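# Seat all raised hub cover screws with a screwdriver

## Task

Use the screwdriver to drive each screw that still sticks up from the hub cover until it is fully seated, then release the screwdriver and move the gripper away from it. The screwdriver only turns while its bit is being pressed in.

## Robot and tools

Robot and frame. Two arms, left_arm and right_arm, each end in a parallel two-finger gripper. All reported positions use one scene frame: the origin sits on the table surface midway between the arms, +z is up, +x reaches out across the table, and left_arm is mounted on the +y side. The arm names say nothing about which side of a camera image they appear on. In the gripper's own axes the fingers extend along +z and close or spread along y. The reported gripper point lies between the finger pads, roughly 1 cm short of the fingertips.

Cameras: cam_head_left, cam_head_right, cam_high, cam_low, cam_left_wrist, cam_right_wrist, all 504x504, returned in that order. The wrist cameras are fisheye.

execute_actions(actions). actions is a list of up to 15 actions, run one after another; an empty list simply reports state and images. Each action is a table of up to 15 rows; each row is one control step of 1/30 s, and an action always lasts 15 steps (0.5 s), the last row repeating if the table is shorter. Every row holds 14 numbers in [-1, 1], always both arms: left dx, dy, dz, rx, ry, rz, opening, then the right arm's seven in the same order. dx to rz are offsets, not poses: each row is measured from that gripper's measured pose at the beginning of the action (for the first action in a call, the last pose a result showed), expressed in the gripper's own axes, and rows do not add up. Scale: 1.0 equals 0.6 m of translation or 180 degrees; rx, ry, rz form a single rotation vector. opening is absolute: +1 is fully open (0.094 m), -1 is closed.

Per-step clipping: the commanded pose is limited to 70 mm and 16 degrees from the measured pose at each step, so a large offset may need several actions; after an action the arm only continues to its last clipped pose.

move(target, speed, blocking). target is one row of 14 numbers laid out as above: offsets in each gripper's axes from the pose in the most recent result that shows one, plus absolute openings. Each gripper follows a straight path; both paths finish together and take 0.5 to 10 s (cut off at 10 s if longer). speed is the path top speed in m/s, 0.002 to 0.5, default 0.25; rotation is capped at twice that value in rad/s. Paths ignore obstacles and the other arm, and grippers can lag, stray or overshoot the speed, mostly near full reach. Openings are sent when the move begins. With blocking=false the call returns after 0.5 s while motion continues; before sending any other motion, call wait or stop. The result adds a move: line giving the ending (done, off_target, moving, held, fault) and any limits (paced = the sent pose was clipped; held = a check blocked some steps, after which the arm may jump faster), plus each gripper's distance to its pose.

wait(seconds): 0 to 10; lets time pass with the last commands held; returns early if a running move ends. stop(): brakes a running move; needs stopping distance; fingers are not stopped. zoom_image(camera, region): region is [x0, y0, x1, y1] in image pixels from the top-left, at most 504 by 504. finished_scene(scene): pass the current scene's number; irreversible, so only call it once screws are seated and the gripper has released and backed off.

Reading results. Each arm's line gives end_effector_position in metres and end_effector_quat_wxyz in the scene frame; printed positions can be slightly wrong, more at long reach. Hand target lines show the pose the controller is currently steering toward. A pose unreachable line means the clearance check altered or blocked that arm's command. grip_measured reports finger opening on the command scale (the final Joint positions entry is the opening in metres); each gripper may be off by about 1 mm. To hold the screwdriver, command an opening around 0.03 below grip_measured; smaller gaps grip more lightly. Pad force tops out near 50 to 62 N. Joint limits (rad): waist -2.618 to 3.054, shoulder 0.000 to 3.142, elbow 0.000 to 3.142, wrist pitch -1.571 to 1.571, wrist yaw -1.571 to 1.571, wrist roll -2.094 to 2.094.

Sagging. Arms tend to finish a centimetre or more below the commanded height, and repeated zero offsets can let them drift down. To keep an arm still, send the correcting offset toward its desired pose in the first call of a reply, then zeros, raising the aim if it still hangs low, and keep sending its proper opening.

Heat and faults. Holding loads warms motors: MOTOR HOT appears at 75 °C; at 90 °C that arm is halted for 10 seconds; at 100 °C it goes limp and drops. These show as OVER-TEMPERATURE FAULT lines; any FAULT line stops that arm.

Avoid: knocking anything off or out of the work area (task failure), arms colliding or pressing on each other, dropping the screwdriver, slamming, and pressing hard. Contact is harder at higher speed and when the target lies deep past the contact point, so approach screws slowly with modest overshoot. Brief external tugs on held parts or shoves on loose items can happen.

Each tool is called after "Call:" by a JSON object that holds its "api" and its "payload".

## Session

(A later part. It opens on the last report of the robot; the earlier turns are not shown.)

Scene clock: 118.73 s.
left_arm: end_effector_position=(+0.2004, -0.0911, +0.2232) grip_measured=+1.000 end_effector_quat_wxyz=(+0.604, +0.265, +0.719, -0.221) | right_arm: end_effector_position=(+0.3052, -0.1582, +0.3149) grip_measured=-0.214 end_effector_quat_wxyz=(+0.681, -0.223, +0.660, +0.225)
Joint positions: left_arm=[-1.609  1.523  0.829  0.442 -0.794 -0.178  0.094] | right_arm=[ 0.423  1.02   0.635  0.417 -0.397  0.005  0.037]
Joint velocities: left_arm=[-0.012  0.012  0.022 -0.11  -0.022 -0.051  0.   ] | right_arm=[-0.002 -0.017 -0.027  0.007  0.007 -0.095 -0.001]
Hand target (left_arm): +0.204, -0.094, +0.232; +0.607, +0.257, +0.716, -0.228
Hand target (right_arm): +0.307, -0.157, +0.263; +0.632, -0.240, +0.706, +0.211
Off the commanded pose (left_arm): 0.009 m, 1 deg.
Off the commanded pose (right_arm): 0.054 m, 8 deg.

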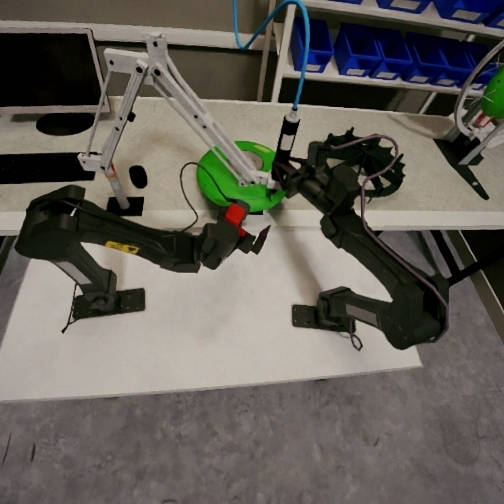

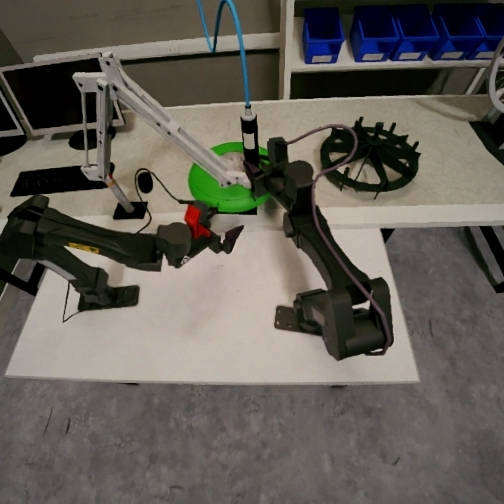

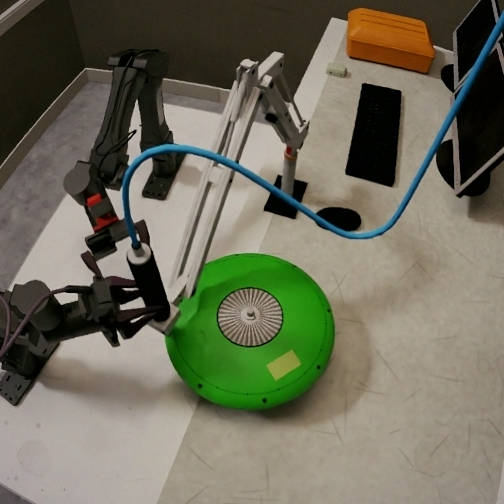

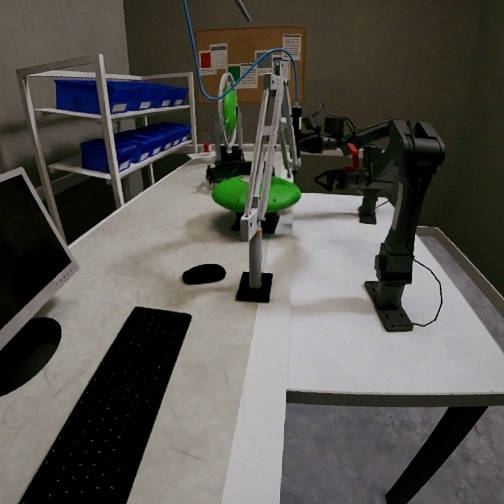

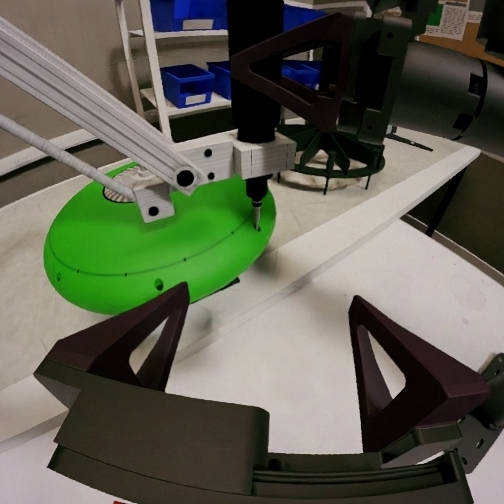

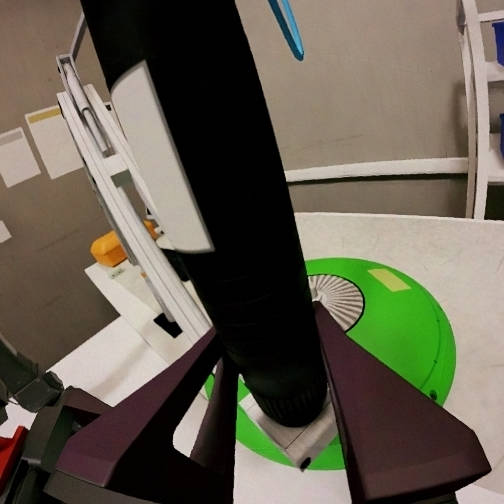

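Call:
{"api": "execute_actions", "payload": {"actions": []}}

Call:
{"api": "move", "payload": {"target": [-0.02,0,-0.1,0.05,0,0,1,-0.12,0,0,0,0,0,-0.26], "speed": 0.1}}

Call:
{"api": "move", "payload": {"target": [-0.02,0.15,-0.12,0.1,0,0,1,-0.11,0.17,0.22,-0.017,0,0,-0.26], "speed": 0.15}}

Call:
{"api": "zoom_image", "payload": {"camera": "cam_high", "region": [130,200,380,450]}}

Scene clock: 128.33 s.
left_arm: end_effector_position=(+0.2004, -0.0911, +0.2232) grip_measured=+1.000 end_effector_quat_wxyz=(+0.604, +0.265, +0.719, -0.221) | right_arm: end_effector_position=(+0.3052, -0.1582, +0.3149) grip_measured=-0.214 end_effector_quat_wxyz=(+0.681, -0.223, +0.660, +0.225)
Joint positions: left_arm=[-1.609  1.523  0.829  0.442 -0.794 -0.178  0.094] | right_arm=[ 0.423  1.02   0.635  0.417 -0.397  0.005  0.037]
Joint velocities: left_arm=[ 0.022 -0.007  0.002  0.022  0.022 -0.007  0.   ] | right_arm=[-0.007 -0.007 -0.022 -0.007 -0.066  0.051 -0.   ]
Hand target (left_arm): +0.204, -0.094, +0.232; +0.607, +0.257, +0.716, -0.228
Hand target (right_arm): +0.307, -0.157, +0.263; +0.631, -0.240, +0.706, +0.211
Off the commanded pose (left_arm): 0.009 m, 1 deg.
Off the commanded pose (right_arm): 0.054 m, 8 deg.

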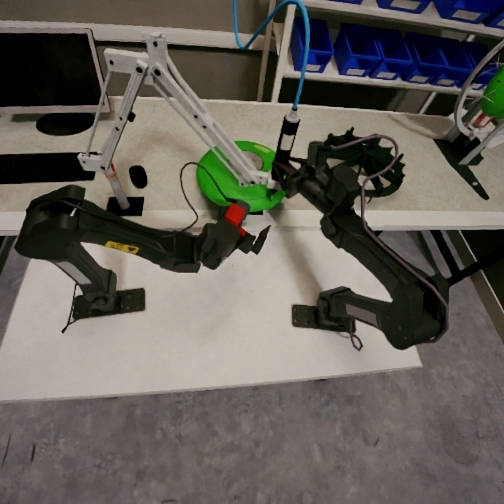

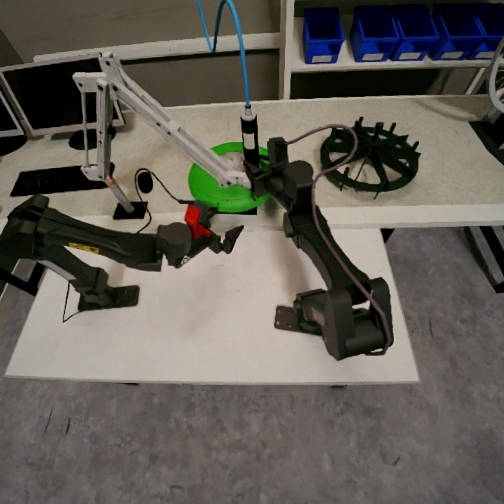

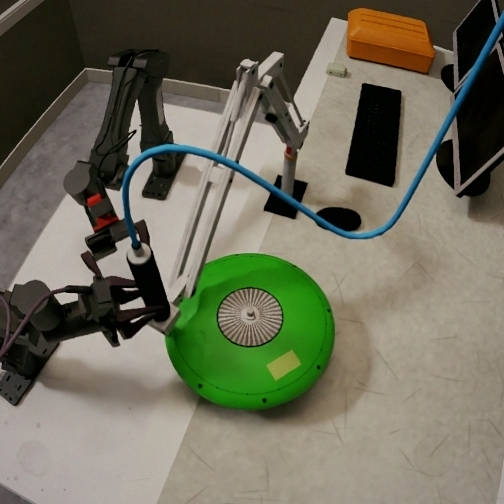

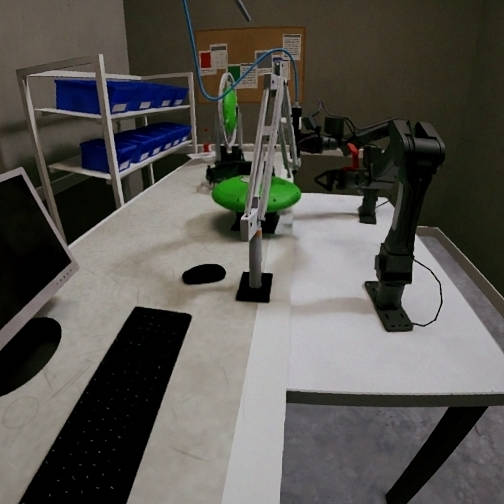

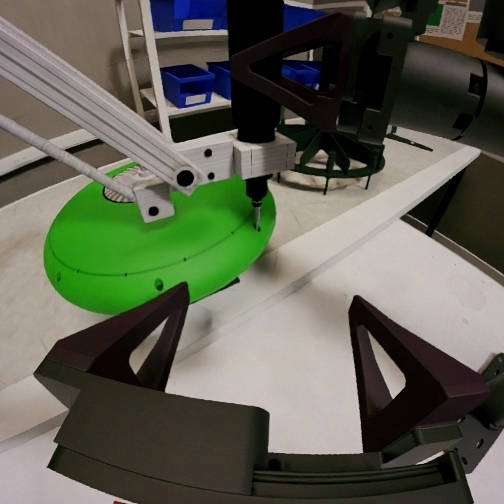

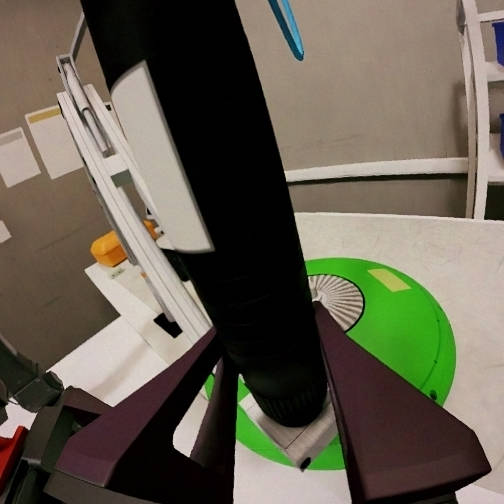

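Scene clock: 129.60 s.
left_arm: end_effector_position=(+0.1619, -0.0571, +0.2456) grip_measured=+1.000 end_effector_quat_wxyz=(+0.584, +0.306, +0.702, -0.270) | right_arm: end_effector_position=(+0.3051, -0.1581, +0.3764) grip_measured=-0.214 end_effector_quat_wxyz=(+0.675, -0.222, +0.666, +0.227)
Joint positions: left_arm=[-1.683  1.27   0.714  0.323 -0.73  -0.178  0.094] | right_arm=[ 0.423  1.015  0.892  0.139 -0.398  0.01   0.037]
Joint velocities: left_arm=[-0.017 -0.007 -0.007 -0.037  0.007  0.051  0.   ] | right_arm=[ 0.007 -0.002 -0.012  0.066  0.007 -0.022  0.001]
Hand target (left_arm): +0.157, -0.055, +0.246; +0.580, +0.311, +0.700, -0.276
Hand target (right_arm): +0.304, -0.159, +0.387; +0.681, -0.223, +0.660, +0.225
Off the commanded pose (left_arm): 0.006 m, 1 deg.
Off the commanded pose (right_arm): 0.011 m, 1 deg.
move: off_target (right_arm)

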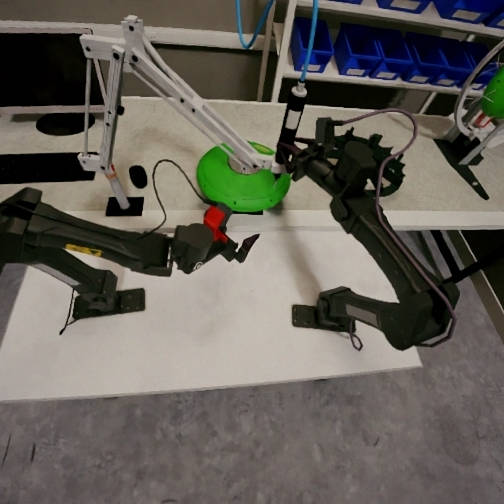

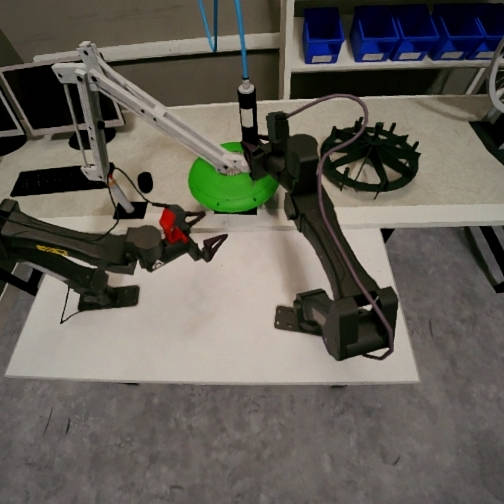

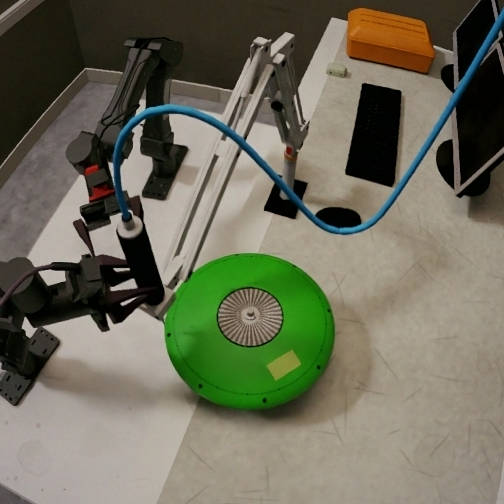

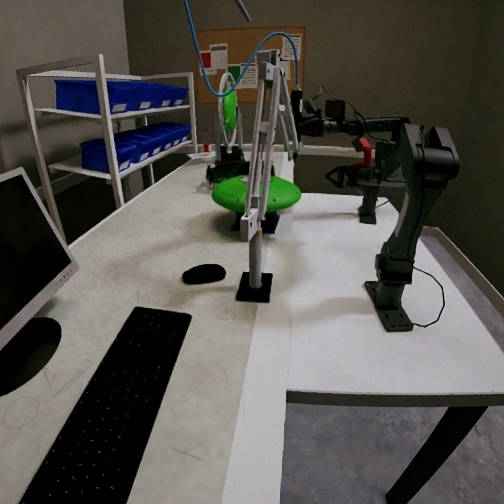

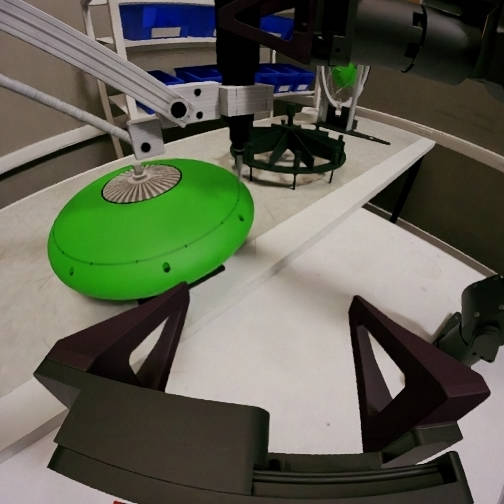

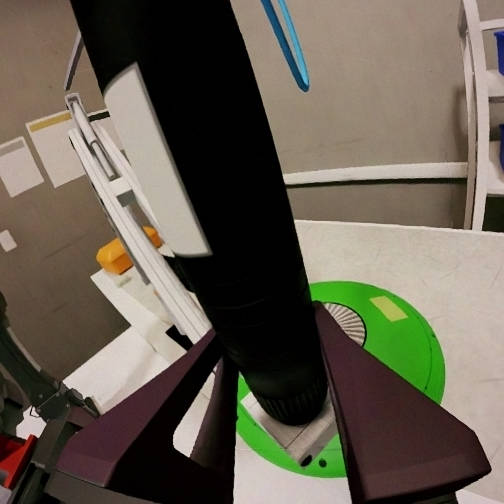

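Scene clock: 131.53 s.
left_arm: end_effector_position=(+0.1831, +0.0515, +0.2690) grip_measured=+1.000 end_effector_quat_wxyz=(+0.529, +0.392, +0.653, -0.374) | right_arm: end_effector_position=(+0.3489, +0.0022, +0.4338) grip_measured=-0.214 end_effector_quat_wxyz=(+0.663, -0.241, +0.665, +0.244)
Joint positions: left_arm=[-1.156  0.644  0.531 -0.049  0.094 -0.059  0.094] | right_arm=[ 0.864  1.499  1.467  0.031 -0.011  0.004  0.037]
Joint velocities: left_arm=[ 0.002 -0.002 -0.007  0.007 -0.022  0.007  0.   ] | right_arm=[-0.002 -0.007  0.002 -0.007  0.037 -0.037 -0.001]
Hand target (left_arm): +0.182, +0.054, +0.270; +0.531, +0.396, +0.649, -0.373
Hand target (right_arm): +0.348, +0.003, +0.445; +0.669, -0.240, +0.659, +0.245
Off the commanded pose (left_arm): 0.003 m, 0 deg.
Off the commanded pose (right_arm): 0.011 m, 1 deg.
move: off_target (right_arm)

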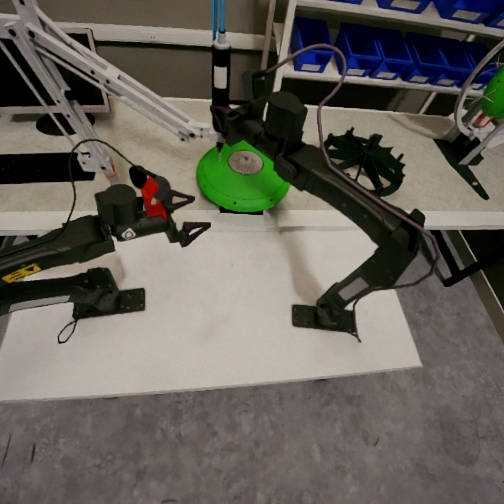

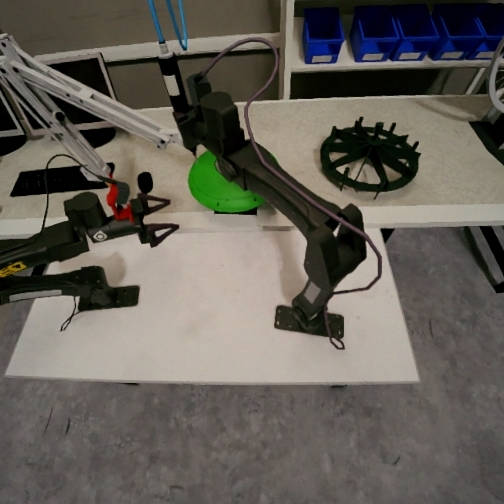

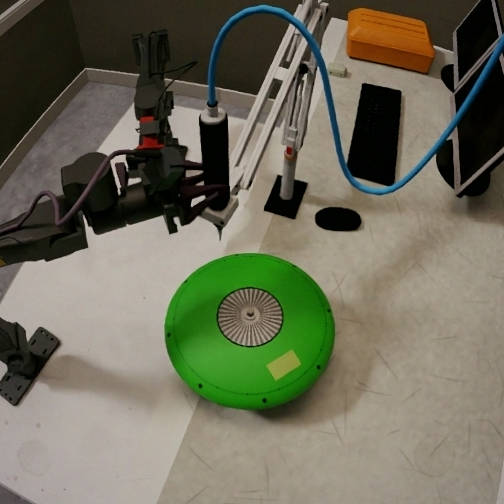

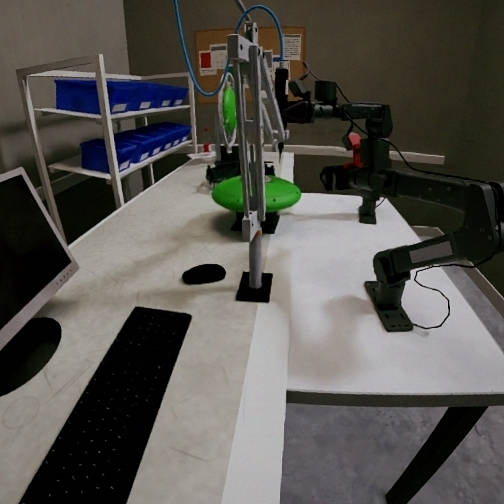

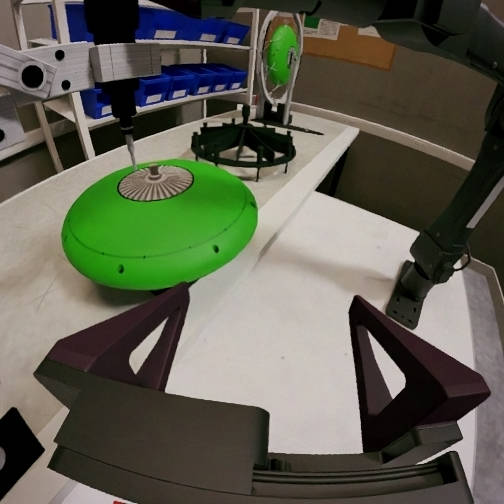

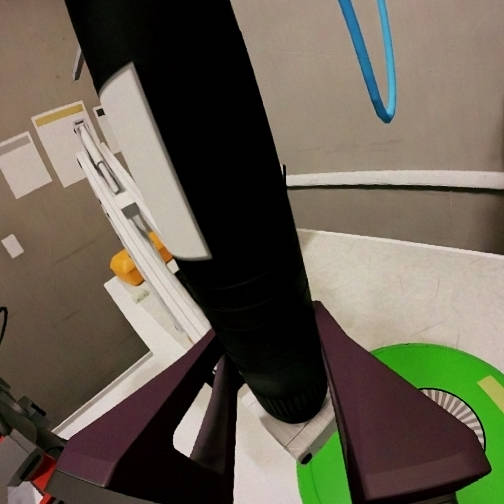

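Region (130, 200, 380, 450) of cam_high's 504x504 image, scaled by 2.016, with more detail than that image has.

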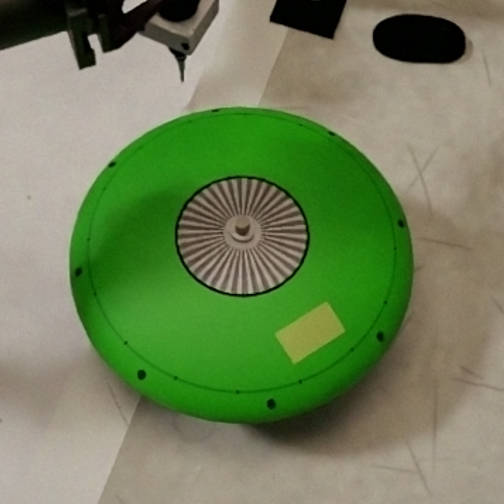

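Call:
{"api": "execute_actions", "payload": {"actions": [[[0,0,0,0,0,0,1,-0.015,0,0,0,0,0,1]]]}}

Call:
{"api": "move", "payload": {"target": [0,0,-0.05,0,0,0,1,0,0,-0.3,0,0,0,1]}}

Call:
{"api": "zoom_image", "payload": {"camera": "cam_high", "region": [160,320,340,415]}}

Call:
{"api": "zoom_image", "payload": {"camera": "cam_right_wrist", "region": [200,200,504,504]}}

Scene clock: 135.87 s.
left_arm: end_effector_position=(+0.1827, +0.0513, +0.2689) grip_measured=+1.000 end_effector_quat_wxyz=(+0.529, +0.393, +0.653, -0.374) | right_arm: end_effector_position=(+0.3482, +0.0017, +0.4388) grip_measured=+1.000 end_effector_quat_wxyz=(+0.665, -0.241, +0.664, +0.244)
Joint positions: left_arm=[-1.156  0.644  0.531 -0.049  0.096 -0.058  0.094] | right_arm=[ 0.864  1.499  1.483  0.02  -0.011  0.005  0.094]
Joint velocities: left_arm=[ 0.017 -0.017  0.002 -0.051 -0.037 -0.037  0.   ] | right_arm=[ 0.007 -0.012  0.007 -0.022  0.022 -0.007  0.   ]
Hand target (left_arm): +0.183, +0.051, +0.269; +0.529, +0.392, +0.653, -0.373
Hand target (right_arm): +0.349, +0.002, +0.443; +0.663, -0.241, +0.665, +0.244
Off the commanded pose (left_arm): 0.000 m, 0 deg.
Off the commanded pose (right_arm): 0.004 m, 0 deg.

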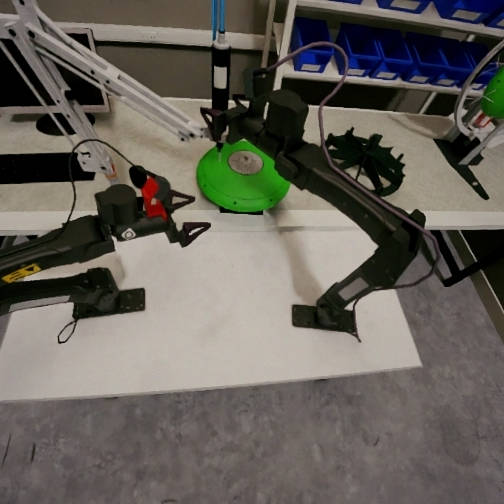

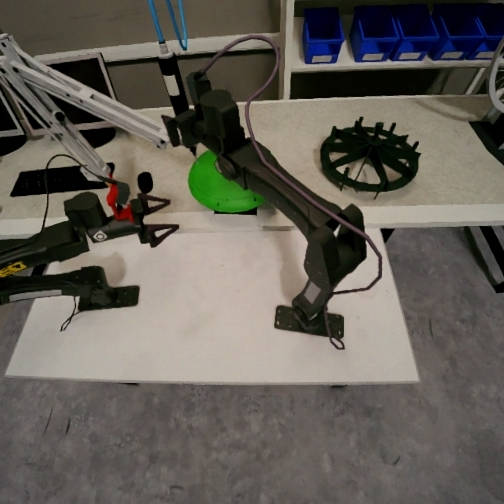

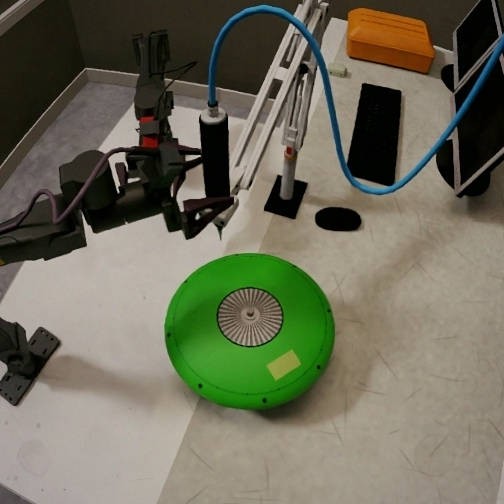

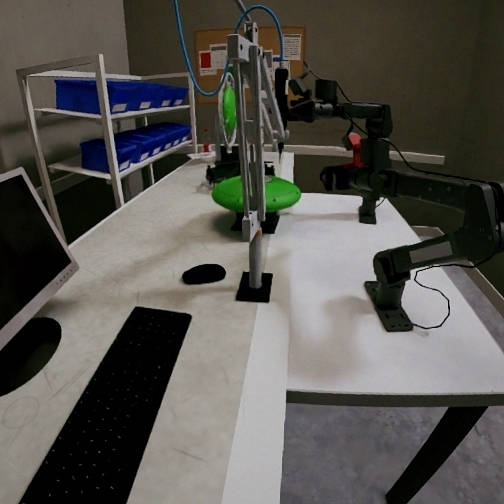

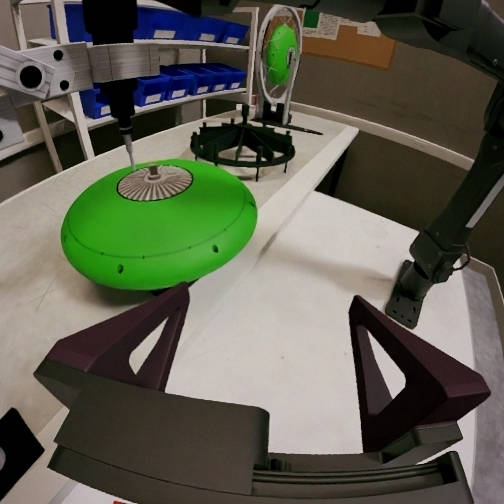

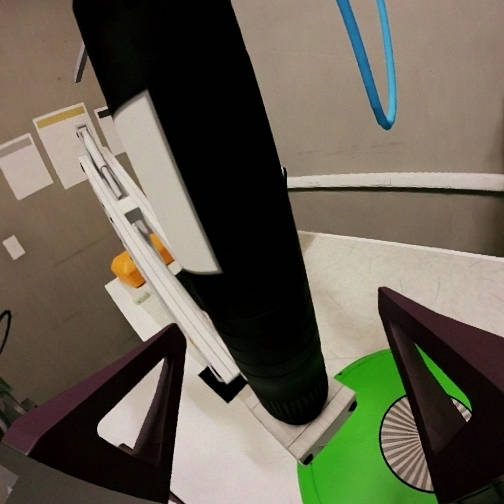

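Scene clock: 137.30 s.
left_arm: end_effector_position=(+0.1721, +0.0749, +0.2681) grip_measured=+1.000 end_effector_quat_wxyz=(+0.523, +0.394, +0.659, -0.370) | right_arm: end_effector_position=(+0.2127, -0.1124, +0.4492) grip_measured=+1.000 end_effector_quat_wxyz=(+0.675, -0.237, +0.654, +0.247)
Joint positions: left_arm=[-1.139  0.514  0.531 -0.197  0.11  -0.058  0.094] | right_arm=[ 0.854  0.866  1.128 -0.23  -0.019  0.005  0.094]
Joint velocities: left_arm=[-0.002 -0.007  0.002  0.037  0.051 -0.022  0.   ] | right_arm=[-0.007  0.007  0.012 -0.066 -0.022  0.022  0.   ]
Hand target (left_arm): +0.171, +0.078, +0.274; +0.529, +0.393, +0.653, -0.374
Hand target (right_arm): +0.212, -0.114, +0.439; +0.665, -0.240, +0.663, +0.245
Off the commanded pose (left_arm): 0.007 m, 1 deg.
Off the commanded pose (right_arm): 0.011 m, 2 deg.
move: off_target (right_arm)

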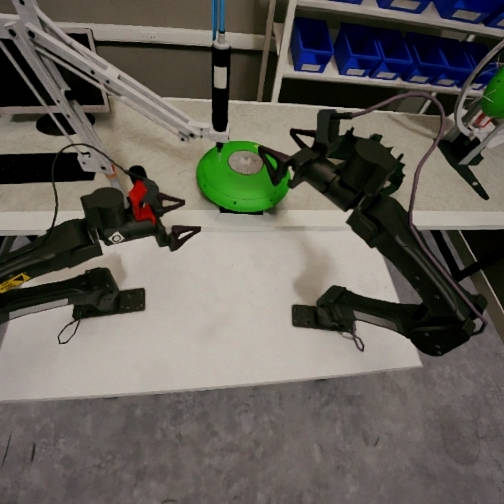

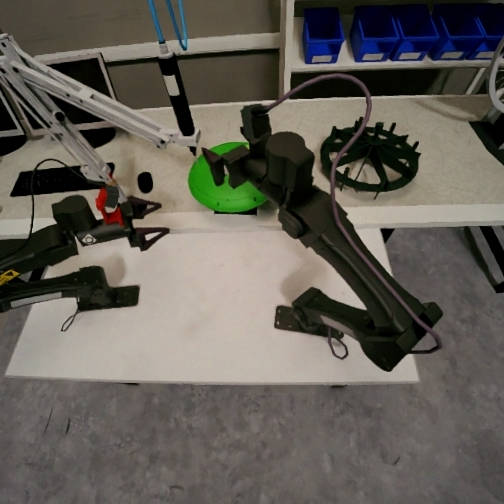

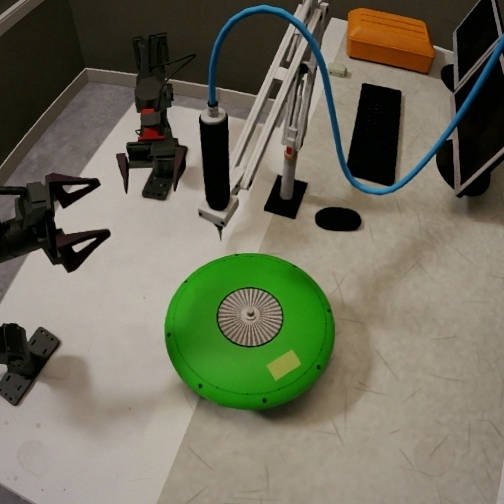

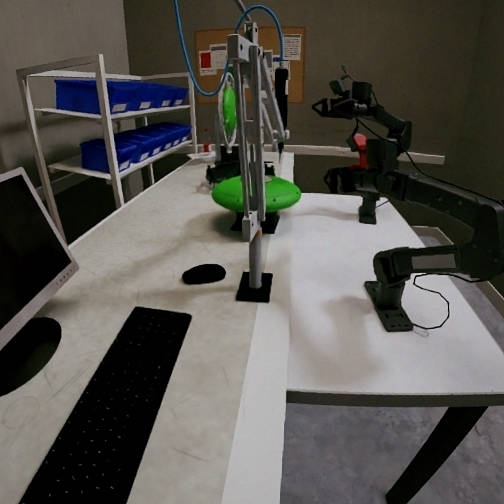

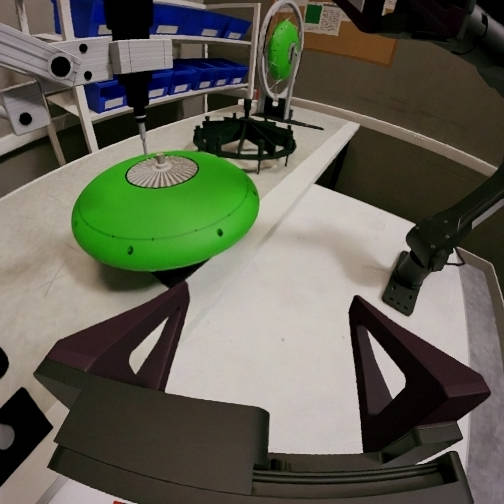

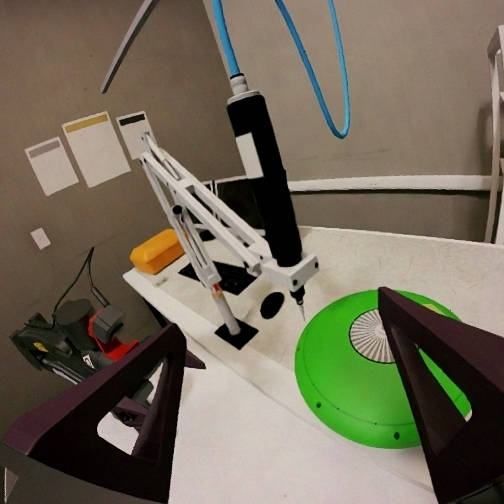

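Region (160, 320, 340, 415) of cam_high's 504x504 image, scaled by 2.800, with more detail than that image has; it fills the top 266 rows of this view, and the rest is white.

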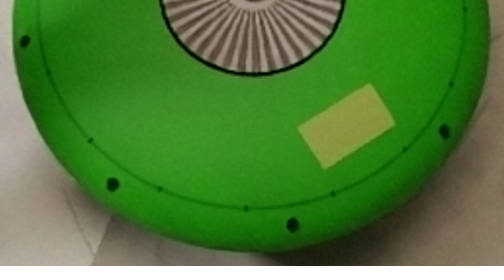

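Region (200, 200, 504, 504) of cam_right_wrist's 504x504 image, scaled by 1.658, with more detail than that image has.

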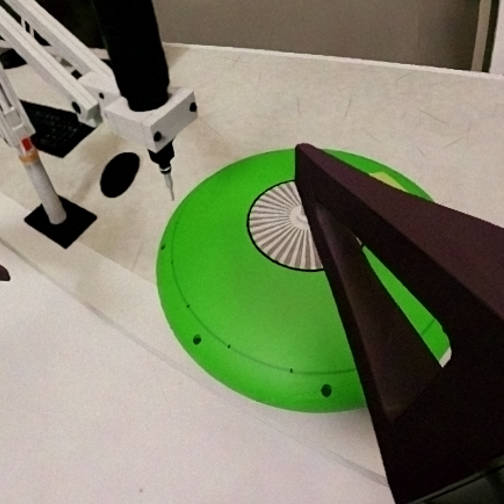

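Call:
{"api": "finished_scene", "payload": {"scene": 2}}

The scene is finished: the task was done.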